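# Move the plate from the gray tray onto the taped table area

## Task

Lift the plate out of the gray tray and set it down on the table so that no part of it extends beyond the blue tape outline. Leave the gray tray as it was at the start. The plate must rest there on its own, not be held in place by the robot. Finish by releasing the plate and moving the tool away from it.

## Robot and tools

Robot: one xArm7 arm (seven joints) with a suction cup tool instead of fingers. The cup point is the centre of the cup's rim when nothing touches it, and the cup opens along the cup point's own +z axis. About 7 cm behind the rim the tool body and wrist camera widen to roughly 8 cm sideways, so leave room for that near the tray walls.

Frame: every pose is in the scene frame. Its origin lies on the table top directly beneath the arm base. +z is up, and +y is to the left when facing along +x. The base itself may be slightly tilted. Positions are in metres. Orientations are quaternions written w first (qw, qx, qy, qz). At long reach the reported position can be somewhat off.

Row format, shared by both motion tools: 8 plain numbers [x, y, z, qw, qx, qy, qz, suction]. The first seven are an absolute target pose for the cup point, not an offset. Suction ranges from -1 to 1: 1 is full vacuum (about 55 kPa below ambient), a smaller value requests that fraction, and 0.05 or less switches it off. The setting persists until changed.

execute_actions(actions): actions is a list of actions, each being a list of 1 to 15 rows. Each row lasts one control step of 1/30 s; an action always runs 15 steps (0.5 s), repeating its final row if fewer are given. An empty list only returns the current state and images. An action is rejected if its target lies more than 0.6 m from the cup point's current position along any of the cup point's axes; if the first action fails that check, or any action is malformed, nothing in the call runs. On every step the commanded pose is clamped to within 70 mm and 16 degrees of the measured pose, so distant targets need several actions. Position takes priority over orientation if both cannot be met. Put the intended quaternion in every row rather than copying a possibly drifted reported one.

move(target, speed, blocking): target is one 8-number row as above, an absolute pose. The cup point follows a straight path there, taking 0.5 to 10 s (longer paths stop short after 10 s) and rotating the shorter way. speed is the path's top linear speed in m/s, 0.002 to 0.5, default 0.25; rotation is capped at twice that figure in rad/s. The suction value is applied at the start. The path ignores obstacles, and the real arm may lag, wander, or briefly exceed the speed. Faster motion and targets placed deeper past a contact mean harder impacts and pressing. blocking=false returns after 0.5 s while motion continues; until a result shows the move ended, other moves and execute_actions are refused, so use wait or stop first. The result adds a move: line with the ending (done, off_target, moving, held, fault), limits reported (paced = commanded pose was clipped; held = a check blocked some steps, after which the arm may surge), and the distance to target.

wait(seconds): 0 to 10; lets time pass holding the last command, returning early if a running move ends. stop(): brakes a running move; it needs some distance, more when fast; suction is unaffected. zoom_image(camera, region): camera is one of cam_head_left, cam_head_right, cam_high, cam_low (each 672x504) or cam_wrist (616x616); region is [x0, y0, x1, y1] in that image's pixels, origin top-left, at most 504 by 504. read_manual(section): only "licences"; moves nothing. finished_scene(scene): pass the current scene's number; it is final and reports whether the goal holds.

Results: a state line with cup point position, quaternion and velocities; Hand target (the pose the controller is currently driving toward); Joint positions in URDF order; suction_measured and part_present; camera images plus calibration lines for any camera whose numbers changed. A "pose unreachable" line means a clearance check altered or blocked the command. Joint ranges (rad): waist and both rolls -6.283 to 6.283, shoulder -2.059 to 2.094, elbow -0.192 to 3.927, wrist pitch -1.693 to 3.142. Load limits (N m): waist 45, shoulder 45, upper arm roll 27, elbow 27, forearm roll 27, wrist pitch 18, wrist roll 18. Reaching one triggers a torque fault: the arm stops, backs off slightly, holds 10 s, and the rest of the call is dropped.

Suction: switch suction on and press the 29 mm rim flat onto a smooth face of the plate so it contacts all round; holes, seams or the plate's edge under the rim leak. With no seal suction_measured stays near 0; on a tight seal it settles up to 0.15 under the command and dips up to 0.04 before the pump restarts. part_present turns 1 at 0.50 and returns to 0 below 0.45. Under vacuum the cup shortens, so a held item sits up to about 10 mm nearer the tool. Vacuum alone may lift a resting item. To release, set the plate down on the table, turn suction off, then withdraw at least 15 mm. If the cup seals onto the table it pins the tool; switch suction off to free it.

Heat: holding loads warms motors. MOTOR HOT appears from 65 °C; at 80 °C an OVER-TEMPERATURE FAULT brakes the arm until it cools.

Avoid: dropping the plate, slamming or pressing hard, moving or tipping the gray tray, and knocking anything off the table. Loose objects may occasionally be nudged by outside pushes, so check the final placement in the images before finishing.

Each tool is called after "Emit:" by a JSON object that holds its "op" and its "data".

## Session

Emit:
{"op": "execute_actions", "data": {"actions": []}}

Scene clock: 0.00 s.
end_effector_position=(+0.3980, +0.0065, +0.2972) suction_measured=0.01 part_present=0 end_effector_quat_wxyz=(+0.003, -0.006, +1.000, -0.002) end_effector_velocity=(-0.000, -0.000, -0.000) end_effector_angular_velocity=(+0.000, +0.000, -0.001)
Joint positions: [-0.001 -0.251 -0.002  0.918  0.002  1.169  2.355]
Joint velocities: [-0. -0. -0. -0. -0.  0.  0.]
Motor temperatures (°C, as the motors report them): [36 30 32 36 31 34 34]
Hand target: +0.398, +0.006, +0.297; +0.003, -0.006, +1.000, -0.002

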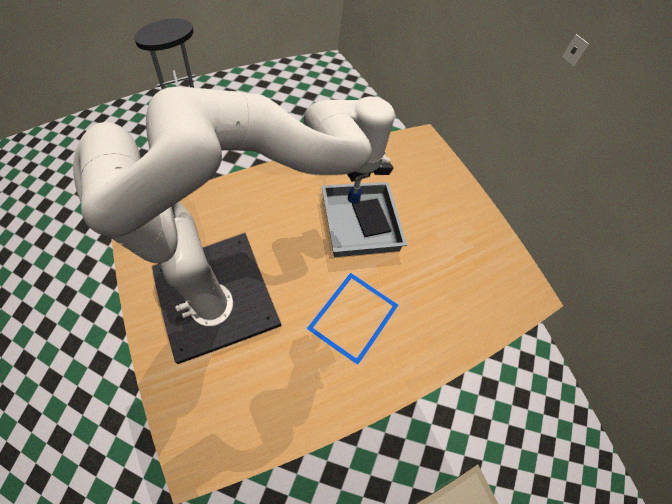

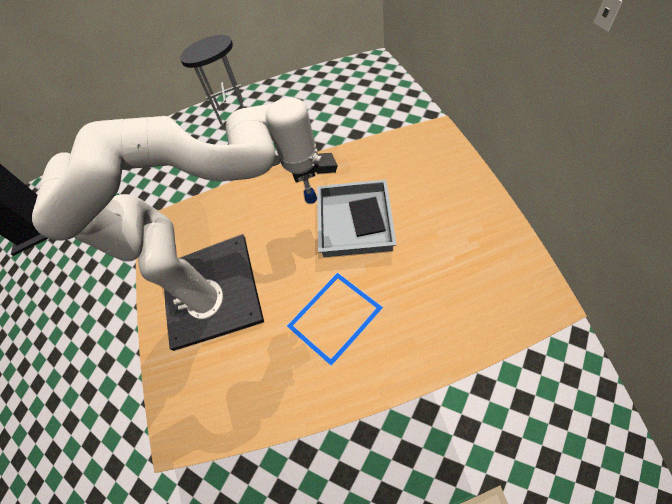

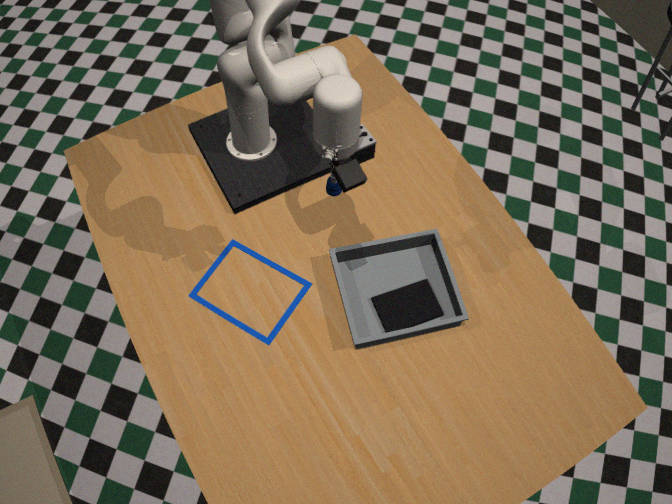

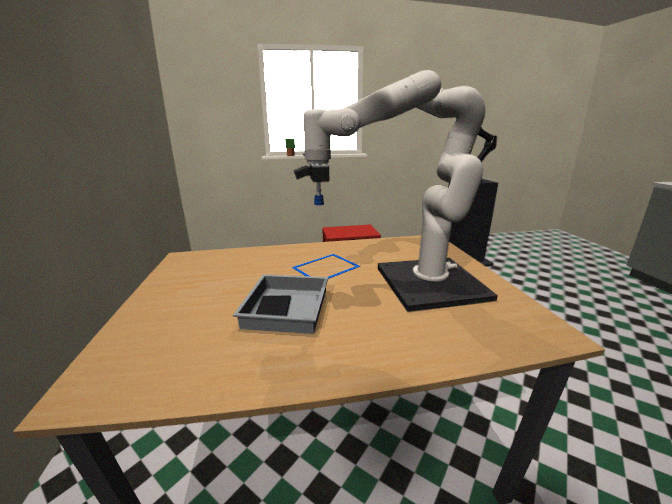

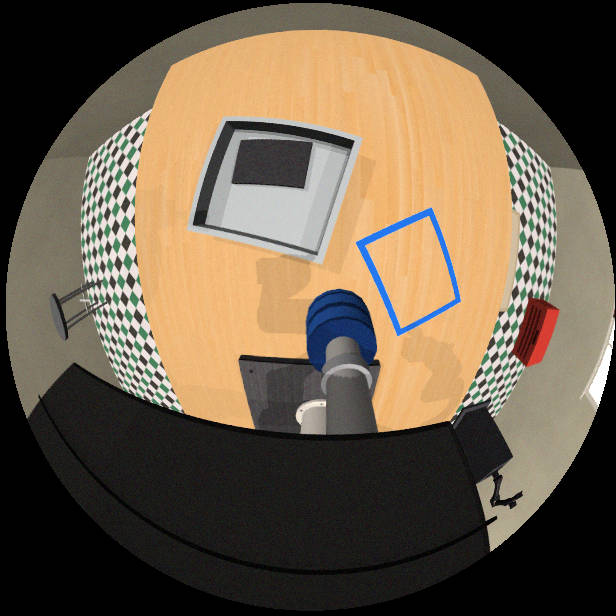

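Emit:
{"op": "zoom_image", "data": {"camera": "cam_high", "region": [170, 210, 490, 360]}}

Emit:
{"op": "zoom_image", "data": {"camera": "cam_head_right", "region": [270, 160, 430, 380]}}

Region (170, 210, 490, 360) of cam_high's 672x504 image, scaled by 1.575, with more detail than that image has; it fills the top 236 rows of this view, and the rest is white.

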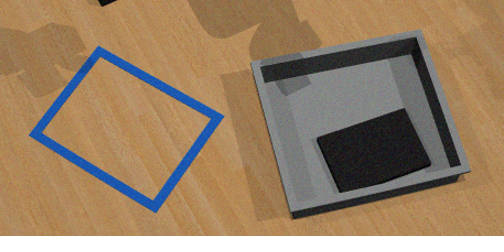

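Region (270, 160, 430, 380) of cam_head_right's 672x504 image, scaled by 2.291, with more detail than that image has; it fills the left 367 columns of this view, and the rest is white.

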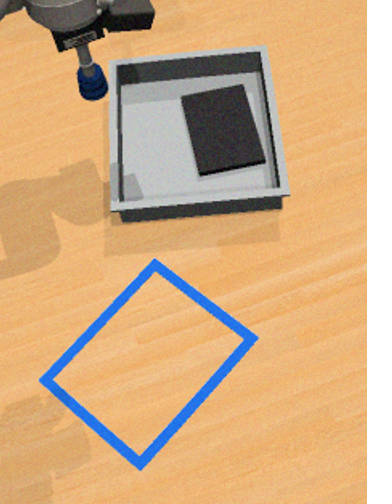

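Emit:
{"op": "move", "data": {"target": [0.584,0.084,0.12,0,0,1,0,0], "speed": 0.4}}

Scene clock: 23.27 s.
end_effector_position=(+0.5843, +0.0830, +0.1210) suction_measured=0.01 part_present=0 end_effector_quat_wxyz=(+0.001, +0.000, +1.000, -0.001) end_effector_velocity=(-0.001, +0.001, -0.005) end_effector_angular_velocity=(-0.001, +0.012, +0.001)
Joint positions: [ 0.077  0.574  0.056  1.449 -0.033  0.88   2.516]
Joint velocities: [ 0.001  0.012  0.     0.006 -0.     0.006  0.001]
Motor temperatures (°C, as the motors report them): [36 30 32 41 31 34 34]
Hand target: +0.584, +0.083, +0.120; -0.000, +0.000, +1.000, -0.001
Off the commanded pose: 0.001 m, 0 deg.
move: done; limits=paced
camera_calibration (this result's frames):
cam_wrist: T_world_to_cam=[[0.00726547, -0.999413, -0.0334894, 0.0926387], [-0.923541, -0.0195479, 0.383001, 0.500041], [-0.38343, 0.0281462, -0.923141, 0.433776], [0, 0, 0, 1]] pos_world=[0.627458, 0.0901499, 0.212023]

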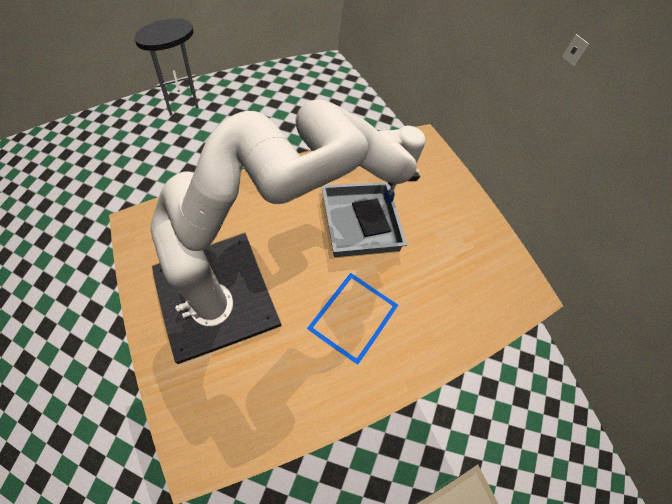

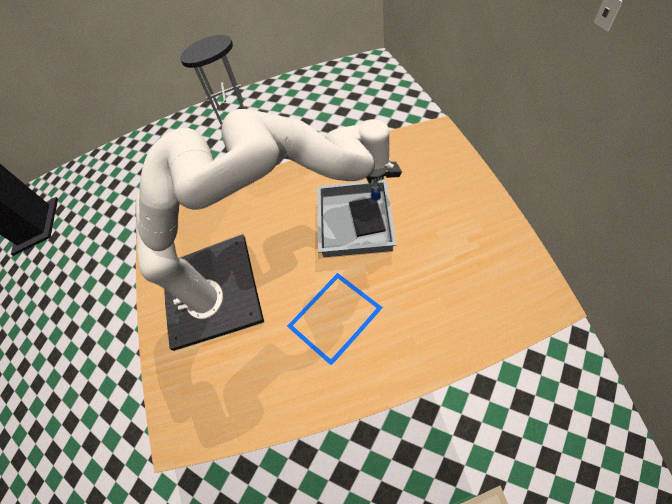

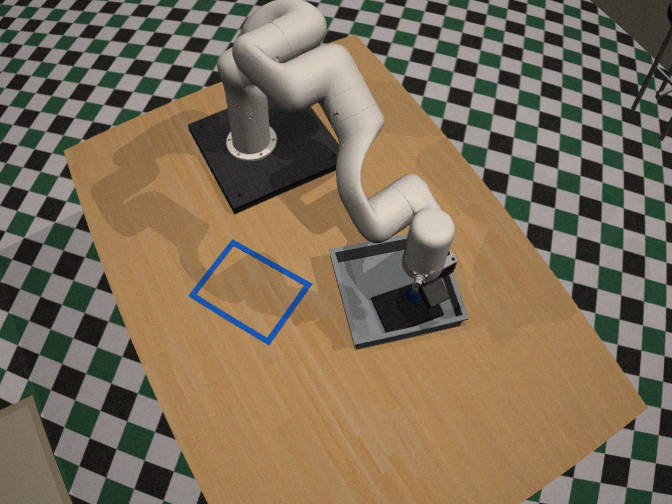

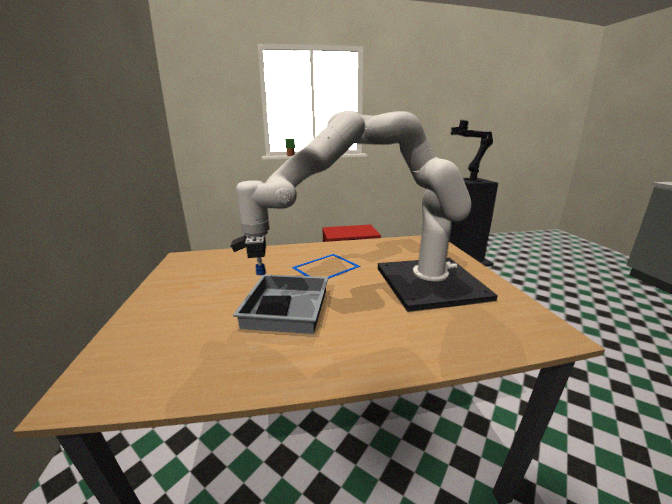

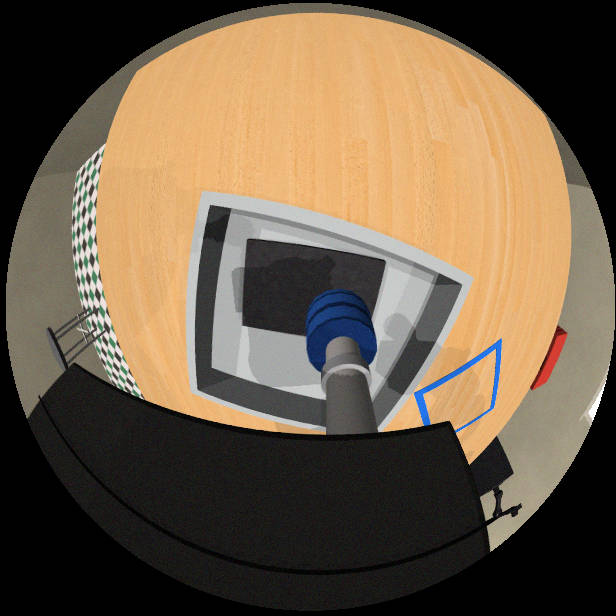

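Emit:
{"op": "move", "data": {"target": [0.577,0.09,0.045,0,0,1,0,0], "speed": 0.15}}

Emit:
{"op": "zoom_image", "data": {"camera": "cam_low", "region": [200, 230, 360, 350]}}

Emit:
{"op": "zoom_image", "data": {"camera": "cam_head_right", "region": [290, 150, 430, 270]}}

Scene clock: 34.13 s.
end_effector_position=(+0.5775, +0.0899, +0.0457) suction_measured=0.01 part_present=0 end_effector_quat_wxyz=(+0.001, +0.000, +1.000, -0.000) end_effector_velocity=(-0.003, +0.000, -0.005) end_effector_angular_velocity=(-0.001, +0.010, +0.002)
Joint positions: [ 0.091  0.694  0.053  1.402 -0.042  0.714  2.534]
Joint velocities: [ 0.001  0.006  0.    -0.004 -0.    -0.001 -0.001]
Motor temperatures (°C, as the motors report them): [36 31 32 42 31 34 34]
Hand target: +0.577, +0.090, +0.045; +0.000, +0.000, +1.000, -0.000
Off the commanded pose: 0.001 m, 0 deg.
move: done
camera_calibration (this result's frames):
cam_wrist: T_world_to_cam=[[0.00742263, -0.999351, -0.0352595, 0.0969654], [-0.923613, -0.0203657, 0.382786, 0.52277], [-0.383255, 0.0297248, -0.923164, 0.361261], [0, 0, 0, 1]] pos_world=[0.620572, 0.0968105, 0.136813]

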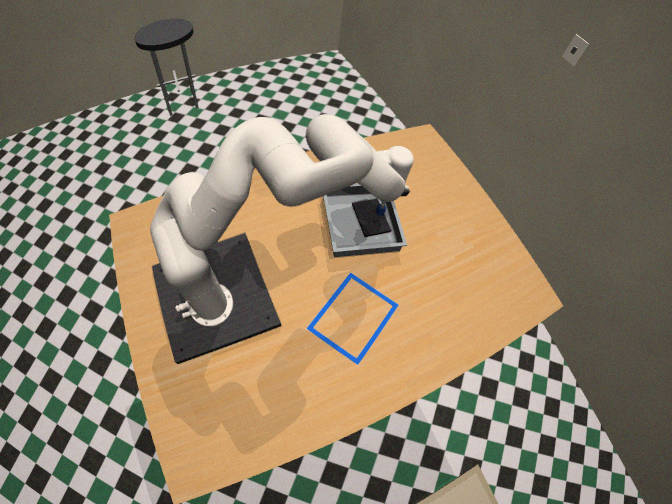

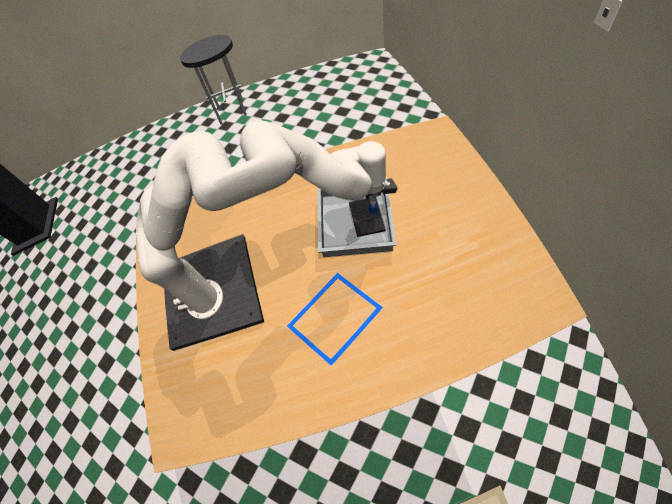

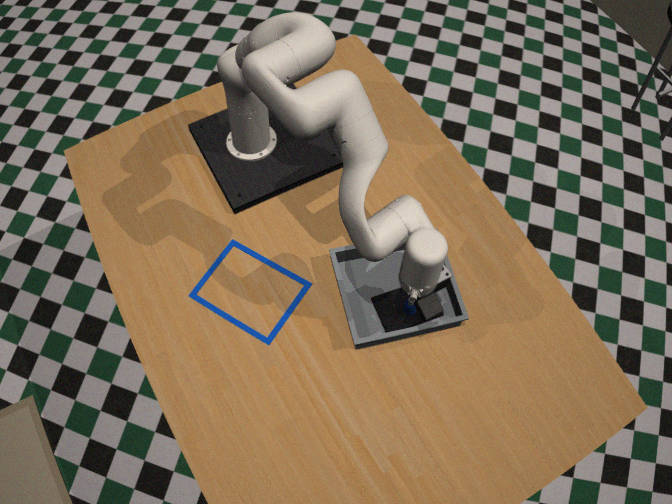

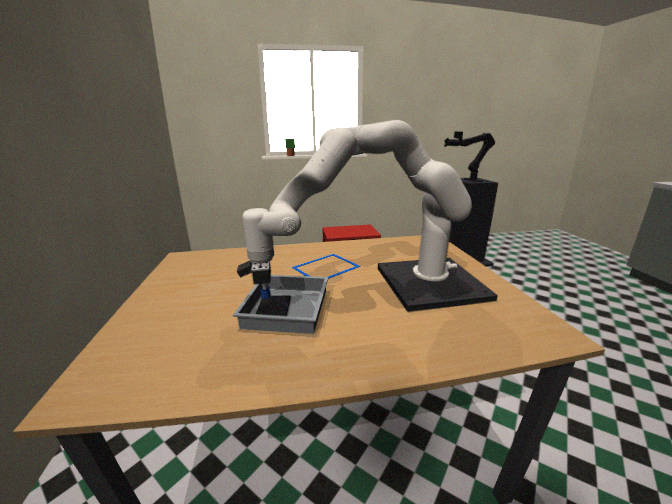

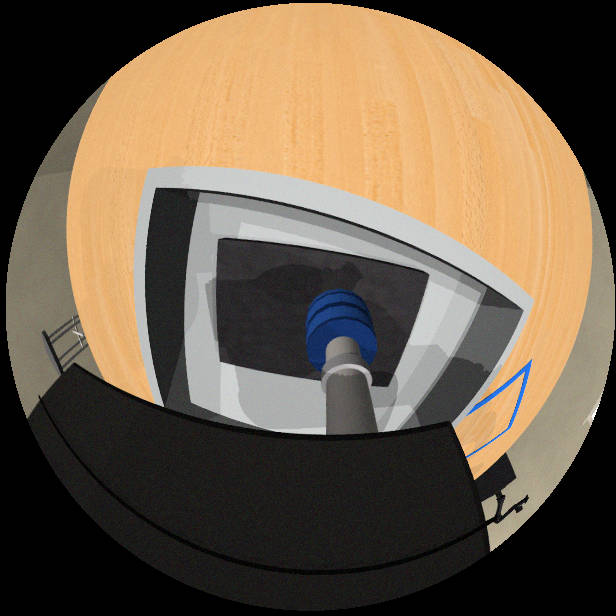

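Region (200, 230, 360, 350) of cam_low's 672x504 image, scaled by 3.150, with more detail than that image has; it fills the top 378 rows of this view, and the rest is white.

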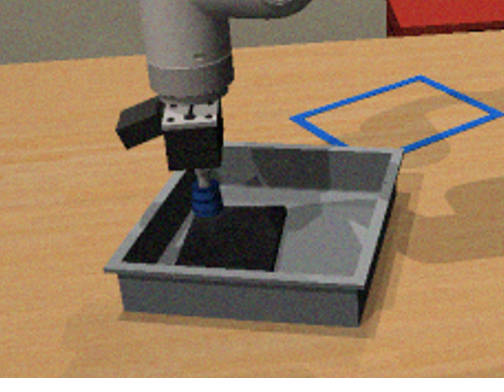

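Region (290, 150, 430, 270) of cam_head_right's 672x504 image, scaled by 3.600, with more detail than that image has; it fills the top 432 rows of this view, and the rest is white.

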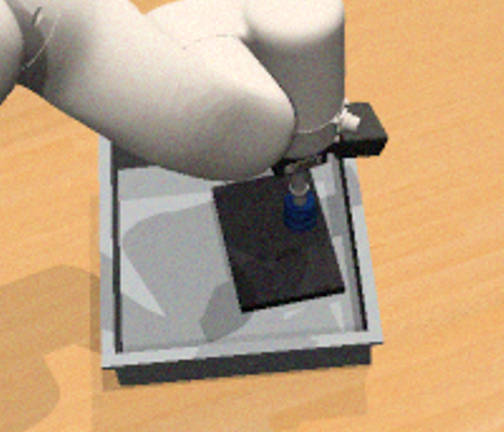

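Emit:
{"op": "move", "data": {"target": [0.573,0.10,0.022,0,0,1,0,1], "speed": 0.03}}

Scene clock: 40.03 s.
end_effector_position=(+0.5731, +0.0999, +0.0222) suction_measured=0.01 part_present=0 end_effector_quat_wxyz=(+0.000, +0.000, +1.000, -0.000) end_effector_velocity=(+0.001, -0.001, -0.000) end_effector_angular_velocity=(-0.000, -0.002, -0.001)
Joint positions: [ 0.109  0.736  0.053  1.396 -0.046  0.666  2.555]
Joint velocities: [-0.001  0.001 -0.001  0.002 -0.    -0.001 -0.   ]
Motor temperatures (°C, as the motors report them): [36 31 32 42 31 34 34]
Hand target: +0.573, +0.100, +0.022; +0.000, -0.000, +1.000, -0.000
Off the commanded pose: 0.000 m, 0 deg.
move: done
camera_calibration (this result's frames):
cam_wrist: T_world_to_cam=[[0.00750073, -0.999344, -0.0354412, 0.106151], [-0.923193, -0.0205399, 0.383786, 0.527758], [-0.384262, 0.0298404, -0.922742, 0.338129], [0, 0, 0, 1]] pos_world=[0.616357, 0.106831, 0.113221]

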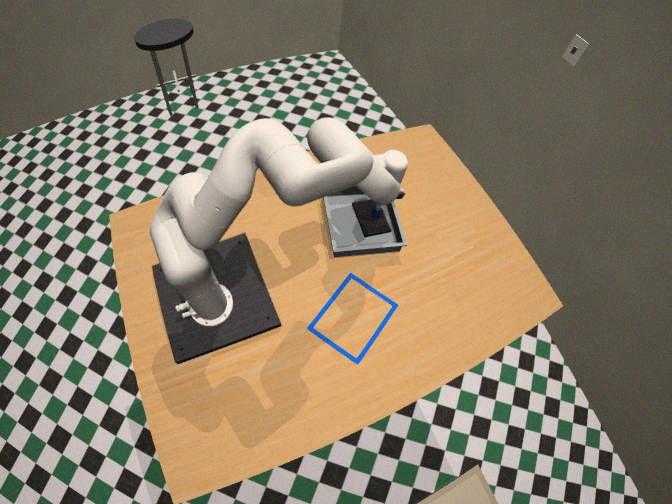

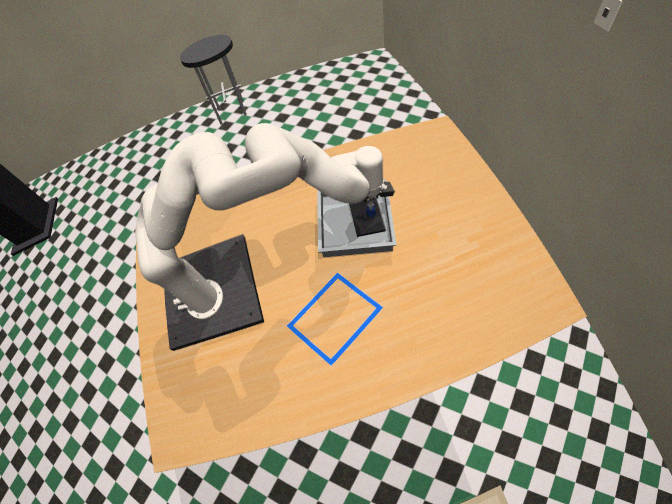

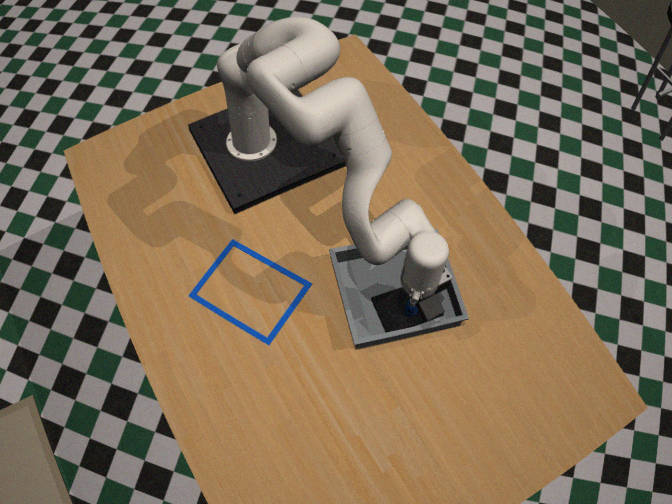

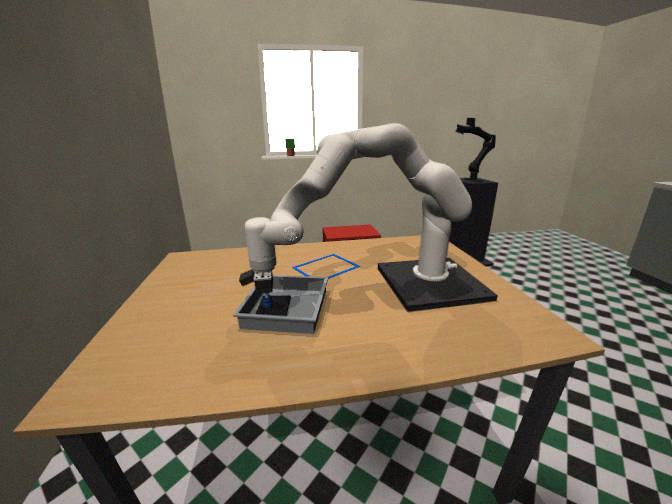

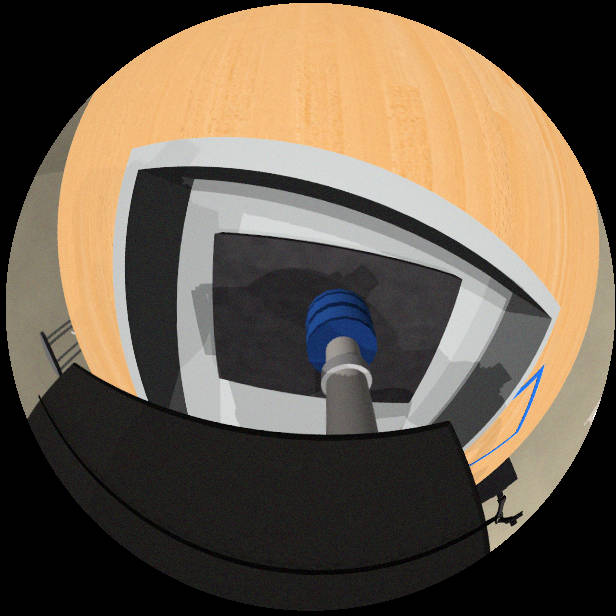

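Emit:
{"op": "move", "data": {"target": [0.573,0.10,0.012,0,0,1,0,1], "speed": 0.01}}

Scene clock: 43.33 s.
end_effector_position=(+0.5729, +0.1000, +0.0120) suction_measured=0.65 part_present=1 end_effector_quat_wxyz=(-0.000, -0.000, +1.000, -0.000) end_effector_velocity=(+0.002, +0.000, +0.001) end_effector_angular_velocity=(+0.001, -0.005, -0.001)
Joint positions: [ 0.11   0.759  0.052  1.4   -0.047  0.648  2.556]
Joint velocities: [ 0.    -0.001 -0.     0.002 -0.    -0.002  0.001]
Motor temperatures (°C, as the motors report them): [36 32 32 42 31 34 34]
Hand target: +0.573, +0.100, +0.012; +0.000, -0.000, +1.000, -0.000
Off the commanded pose: 0.000 m, 0 deg.
move: done
camera_calibration (this result's frames):
cam_wrist: T_world_to_cam=[[0.00759209, -0.999341, -0.0354867, 0.105814], [-0.923017, -0.0206554, 0.384205, 0.531391], [-0.384685, 0.0298379, -0.922566, 0.32887], [0, 0, 0, 1]] pos_world=[0.616191, 0.106908, 0.102996]

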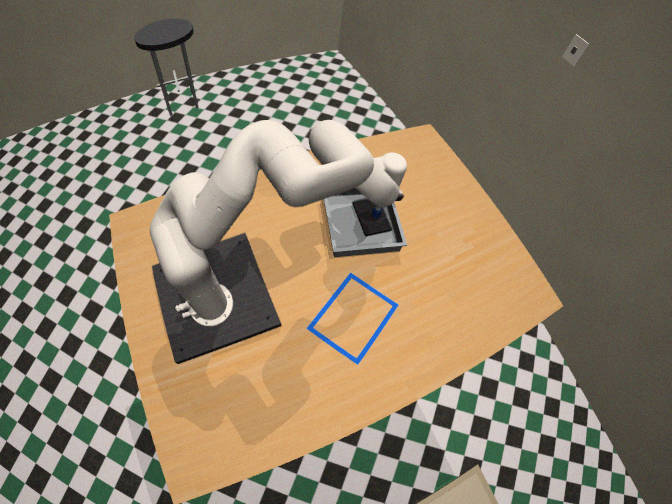

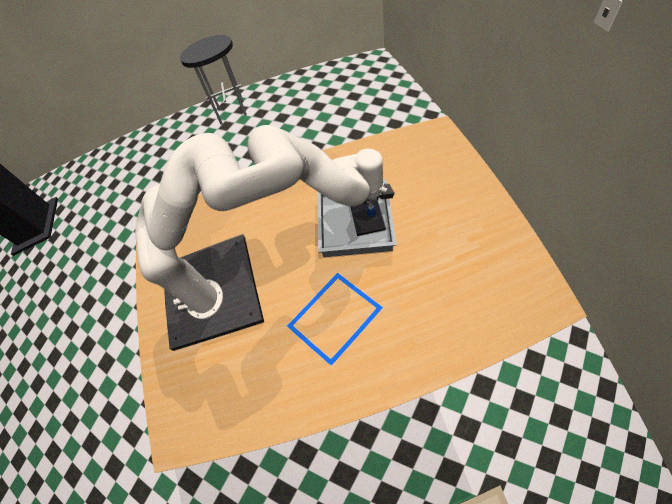

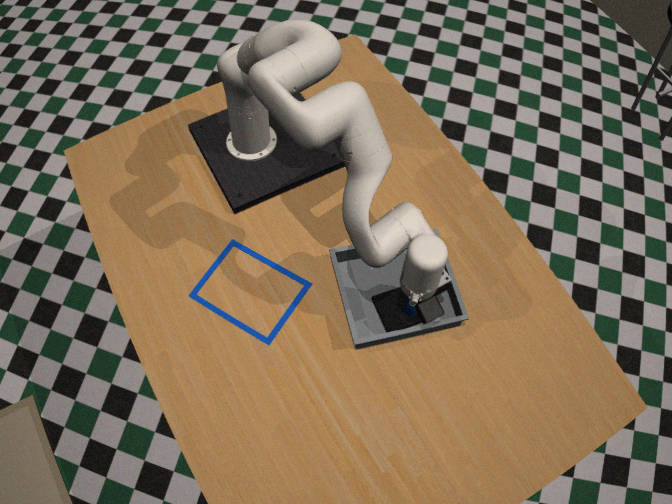

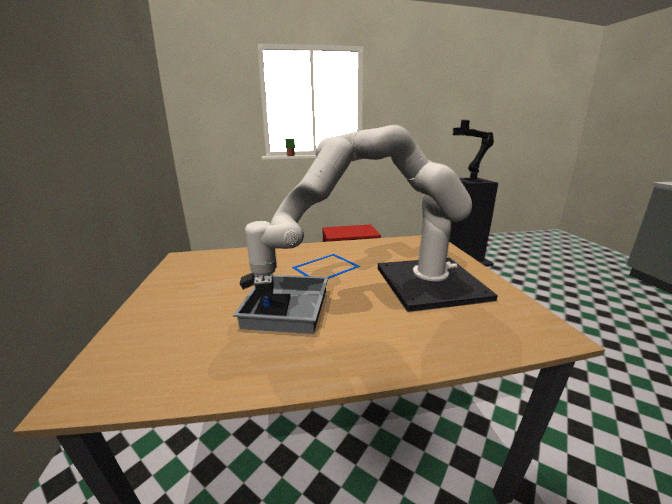

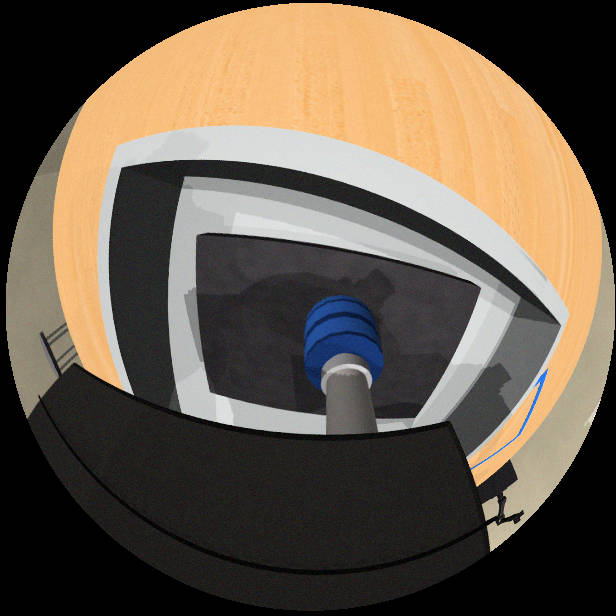

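Sealed. Lift.

Emit:
{"op": "move", "data": {"target": [0.573,0.10,0.11,0,0,1,0,1], "speed": 0.1}}

Emit:
{"op": "move", "data": {"target": [0.385,-0.181,0.10,0,0.4226,0.9063,0,1], "speed": 0.25}}

Emit:
{"op": "move", "data": {"target": [0.385,-0.181,0.035,0,0.4226,0.9063,0,1], "speed": 0.1}}

Emit:
{"op": "zoom_image", "data": {"camera": "cam_high", "region": [160, 200, 360, 360]}}

Emit:
{"op": "zoom_image", "data": {"camera": "cam_head_right", "region": [260, 240, 420, 380]}}

Scene clock: 50.27 s.
end_effector_position=(+0.5726, +0.1001, +0.1092) suction_measured=0.99 part_present=1 end_effector_quat_wxyz=(-0.001, -0.000, +1.000, +0.000) end_effector_velocity=(-0.000, -0.000, +0.001) end_effector_angular_velocity=(-0.000, +0.002, -0.001)
Joint positions: [ 0.102  0.567  0.062  1.4   -0.034  0.84   2.547]
Joint velocities: [-0.001 -0.001  0.     0.     0.     0.004  0.   ]
Motor temperatures (°C, as the motors report them): [36 32 32 42 31 34 34]
Hand target: +0.573, +0.100, +0.110; -0.000, +0.000, +1.000, +0.000
Off the commanded pose: 0.001 m, 0 deg.
move: done
camera_calibration (this result's frames):
cam_wrist: T_world_to_cam=[[0.00754548, -0.999323, -0.0360195, 0.109468], [-0.922556, -0.0208535, 0.385298, 0.49337], [-0.385788, 0.0303227, -0.922089, 0.419006], [0, 0, 0, 1]] pos_world=[0.615983, 0.106977, 0.20021]

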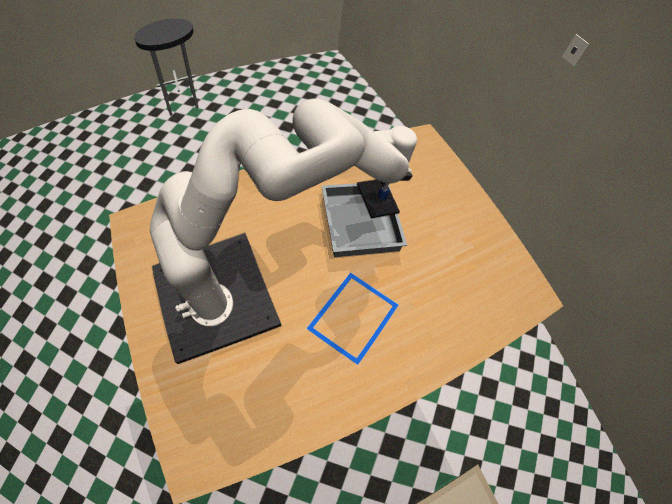

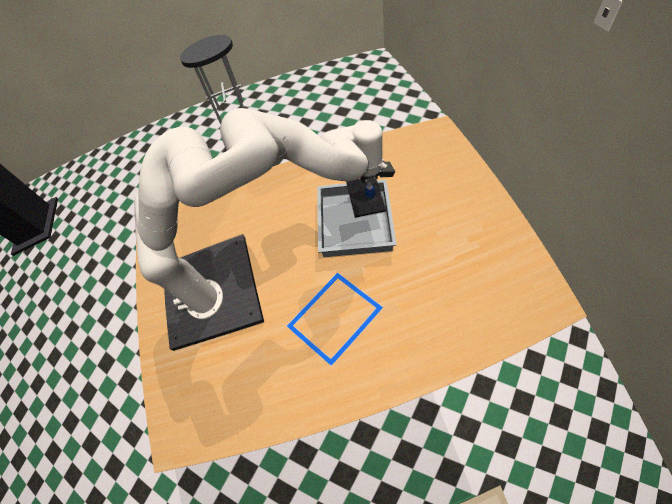

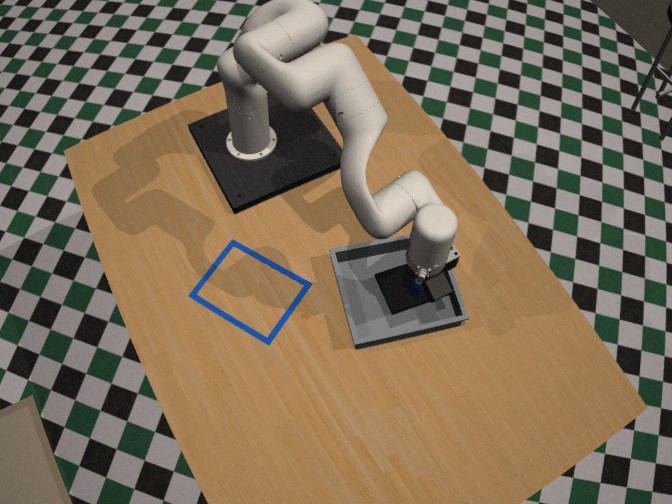

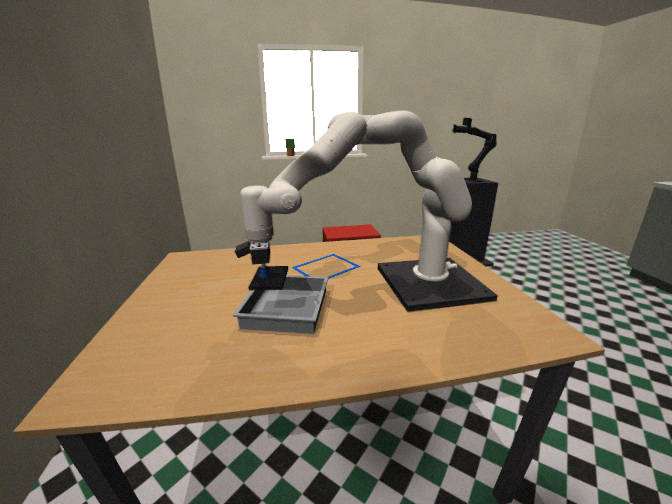

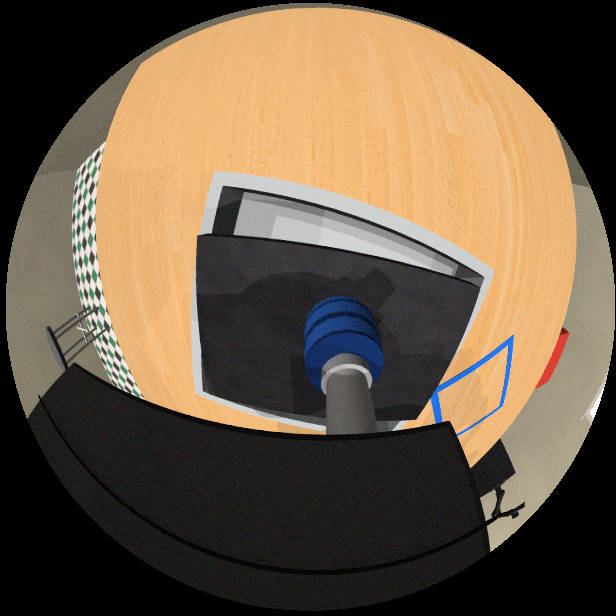

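Scene clock: 52.43 s.
end_effector_position=(+0.3844, -0.1797, +0.1000) suction_measured=0.99 part_present=1 end_effector_quat_wxyz=(+0.000, +0.422, +0.907, +0.000) end_effector_velocity=(-0.002, -0.003, +0.001) end_effector_angular_velocity=(-0.000, -0.001, -0.007)
Joint positions: [-0.203  0.165 -0.246  0.739  0.079  0.588  2.73 ]
Joint velocities: [-0.004 -0.002 -0.004 -0.001  0.     0.    -0.001]
Motor temperatures (°C, as the motors report them): [36 32 32 42 31 34 34]
Hand target: +0.384, -0.180, +0.100; +0.000, +0.423, +0.906, +0.000
Off the commanded pose: 0.001 m, 0 deg.
move: done
camera_calibration (this result's frames):
cam_wrist: T_world_to_cam=[[-0.759991, -0.648918, -0.0363269, 0.189], [-0.61014, 0.693085, 0.383877, 0.32577], [-0.223927, 0.313908, -0.922669, 0.335133], [0, 0, 0, 1]] pos_world=[0.417449, -0.208341, 0.191027]

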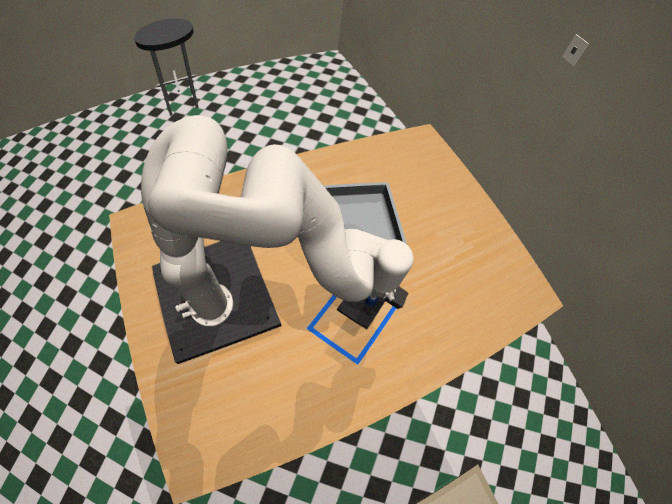

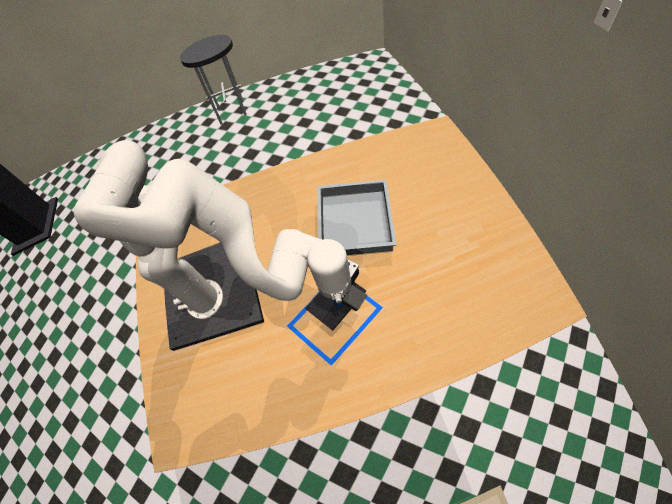

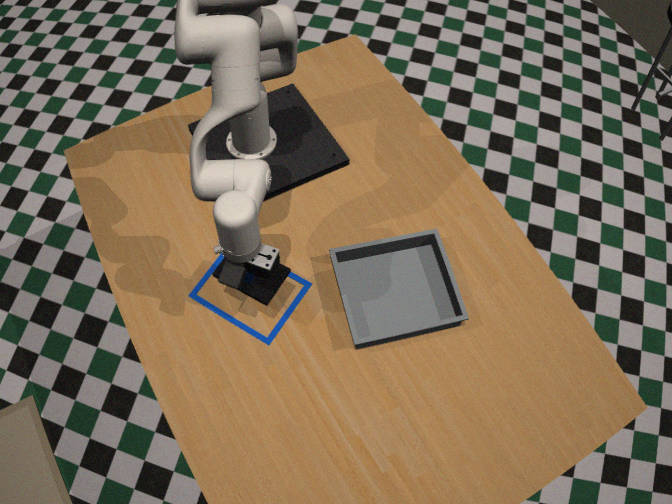

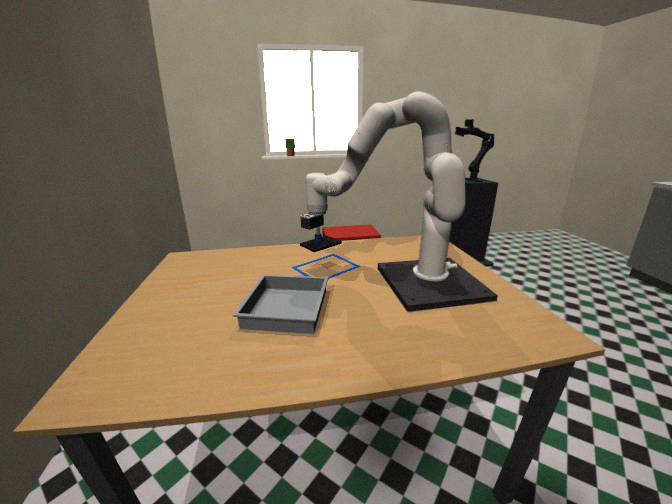

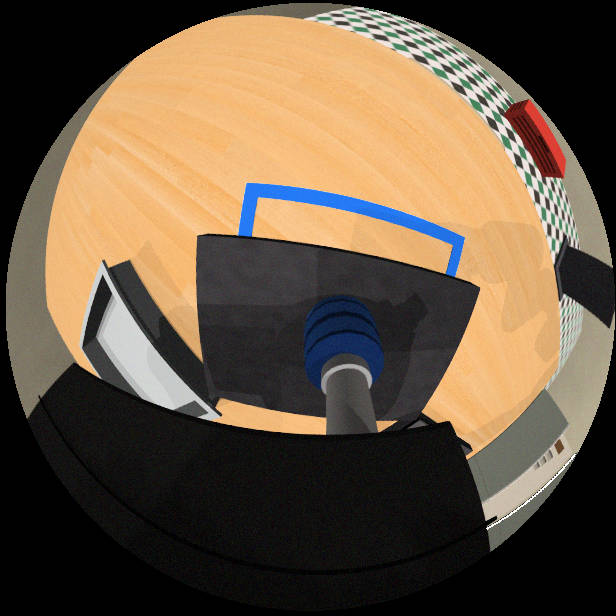

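Scene clock: 53.47 s.
end_effector_position=(+0.3852, -0.1813, +0.0355) suction_measured=0.98 part_present=1 end_effector_quat_wxyz=(+0.000, +0.423, +0.906, -0.000) end_effector_velocity=(-0.000, +0.001, -0.001) end_effector_angular_velocity=(+0.001, +0.000, -0.000)
Joint positions: [-0.232  0.352 -0.202  0.742  0.181  0.41   2.655]
Joint velocities: [-0.001  0.002  0.002 -0.001  0.002 -0.002 -0.001]
Motor temperatures (°C, as the motors report them): [36 32 32 42 31 34 34]
Hand target: +0.385, -0.181, +0.035; +0.000, +0.423, +0.906, -0.000
Off the commanded pose: 0.001 m, 0 deg.
move: done
camera_calibration (this result's frames):
cam_wrist: T_world_to_cam=[[-0.760727, -0.648117, -0.03519, 0.18657], [-0.609296, 0.694372, 0.382891, 0.352092], [-0.223724, 0.312717, -0.923123, 0.27606], [0, 0, 0, 1]] pos_world=[0.418218, -0.209892, 0.126589]

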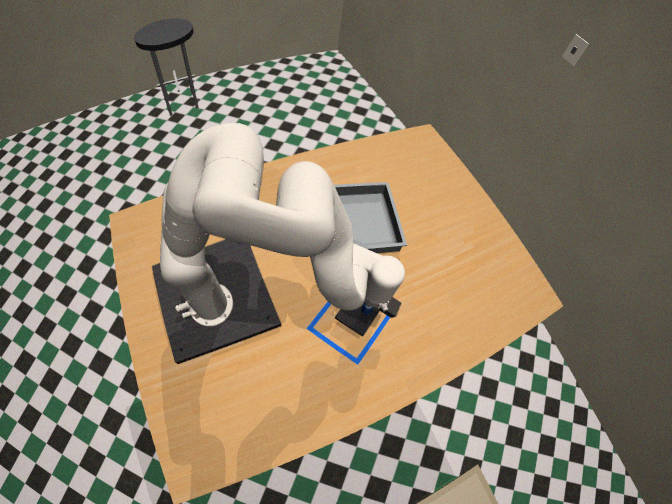

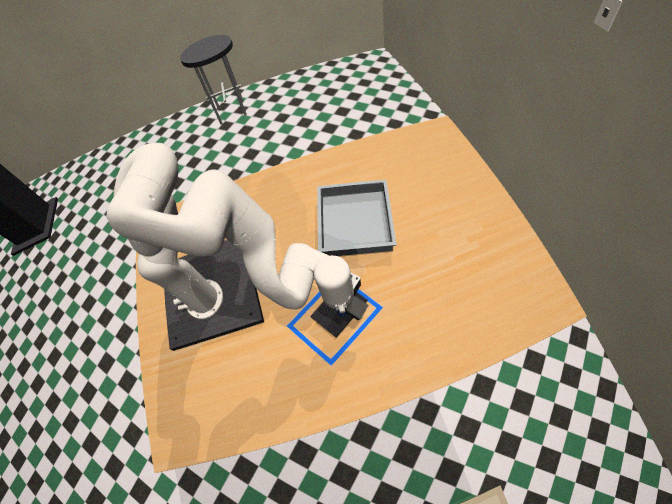

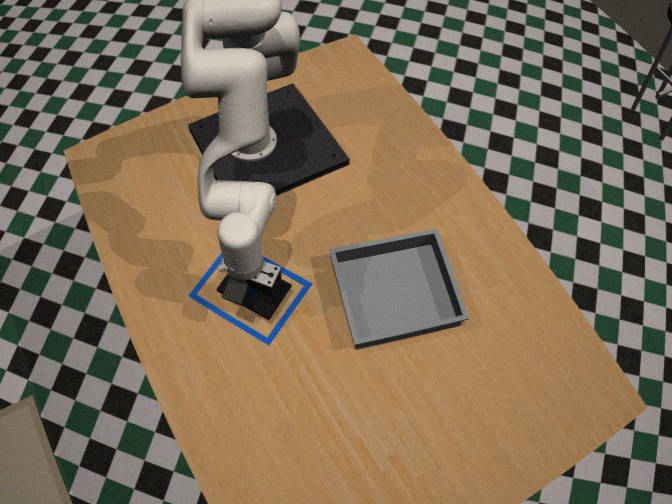

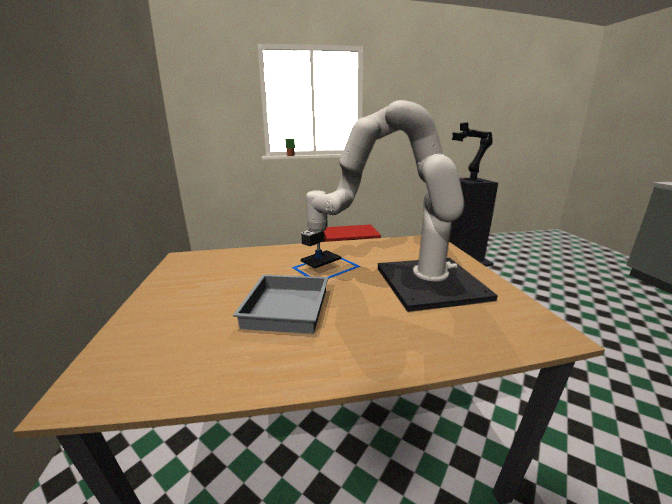

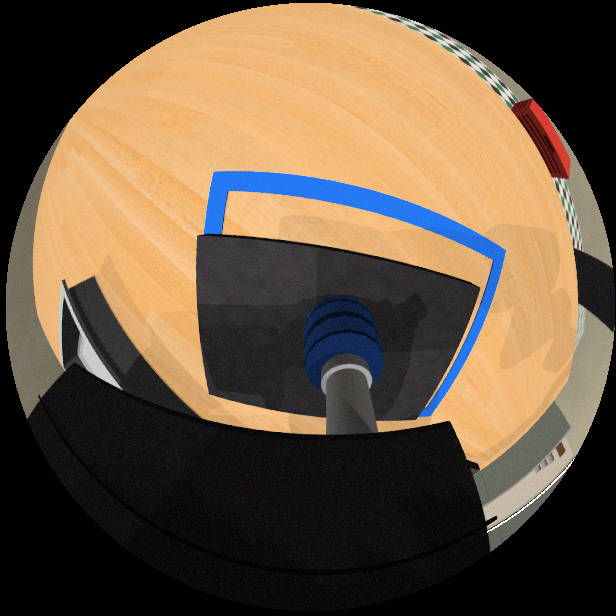

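Region (160, 200, 360, 360) of cam_high's 672x504 image, scaled by 2.520, with more detail than that image has; it fills the top 403 rows of this view, and the rest is white.

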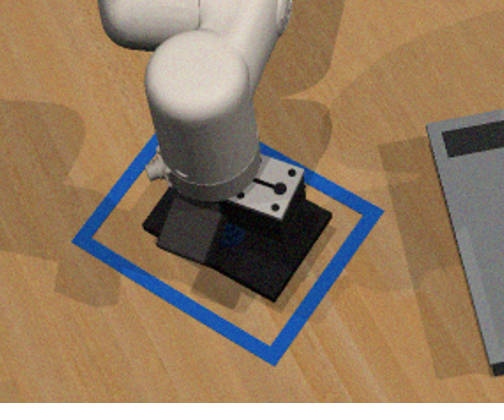

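Region (260, 240, 420, 380) of cam_head_right's 672x504 image, scaled by 3.150, with more detail than that image has; it fills the top 441 rows of this view, and the rest is white.

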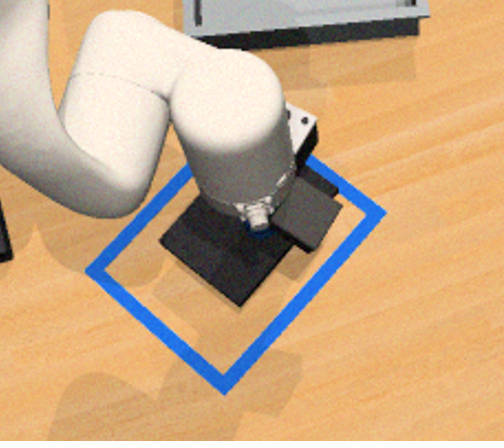

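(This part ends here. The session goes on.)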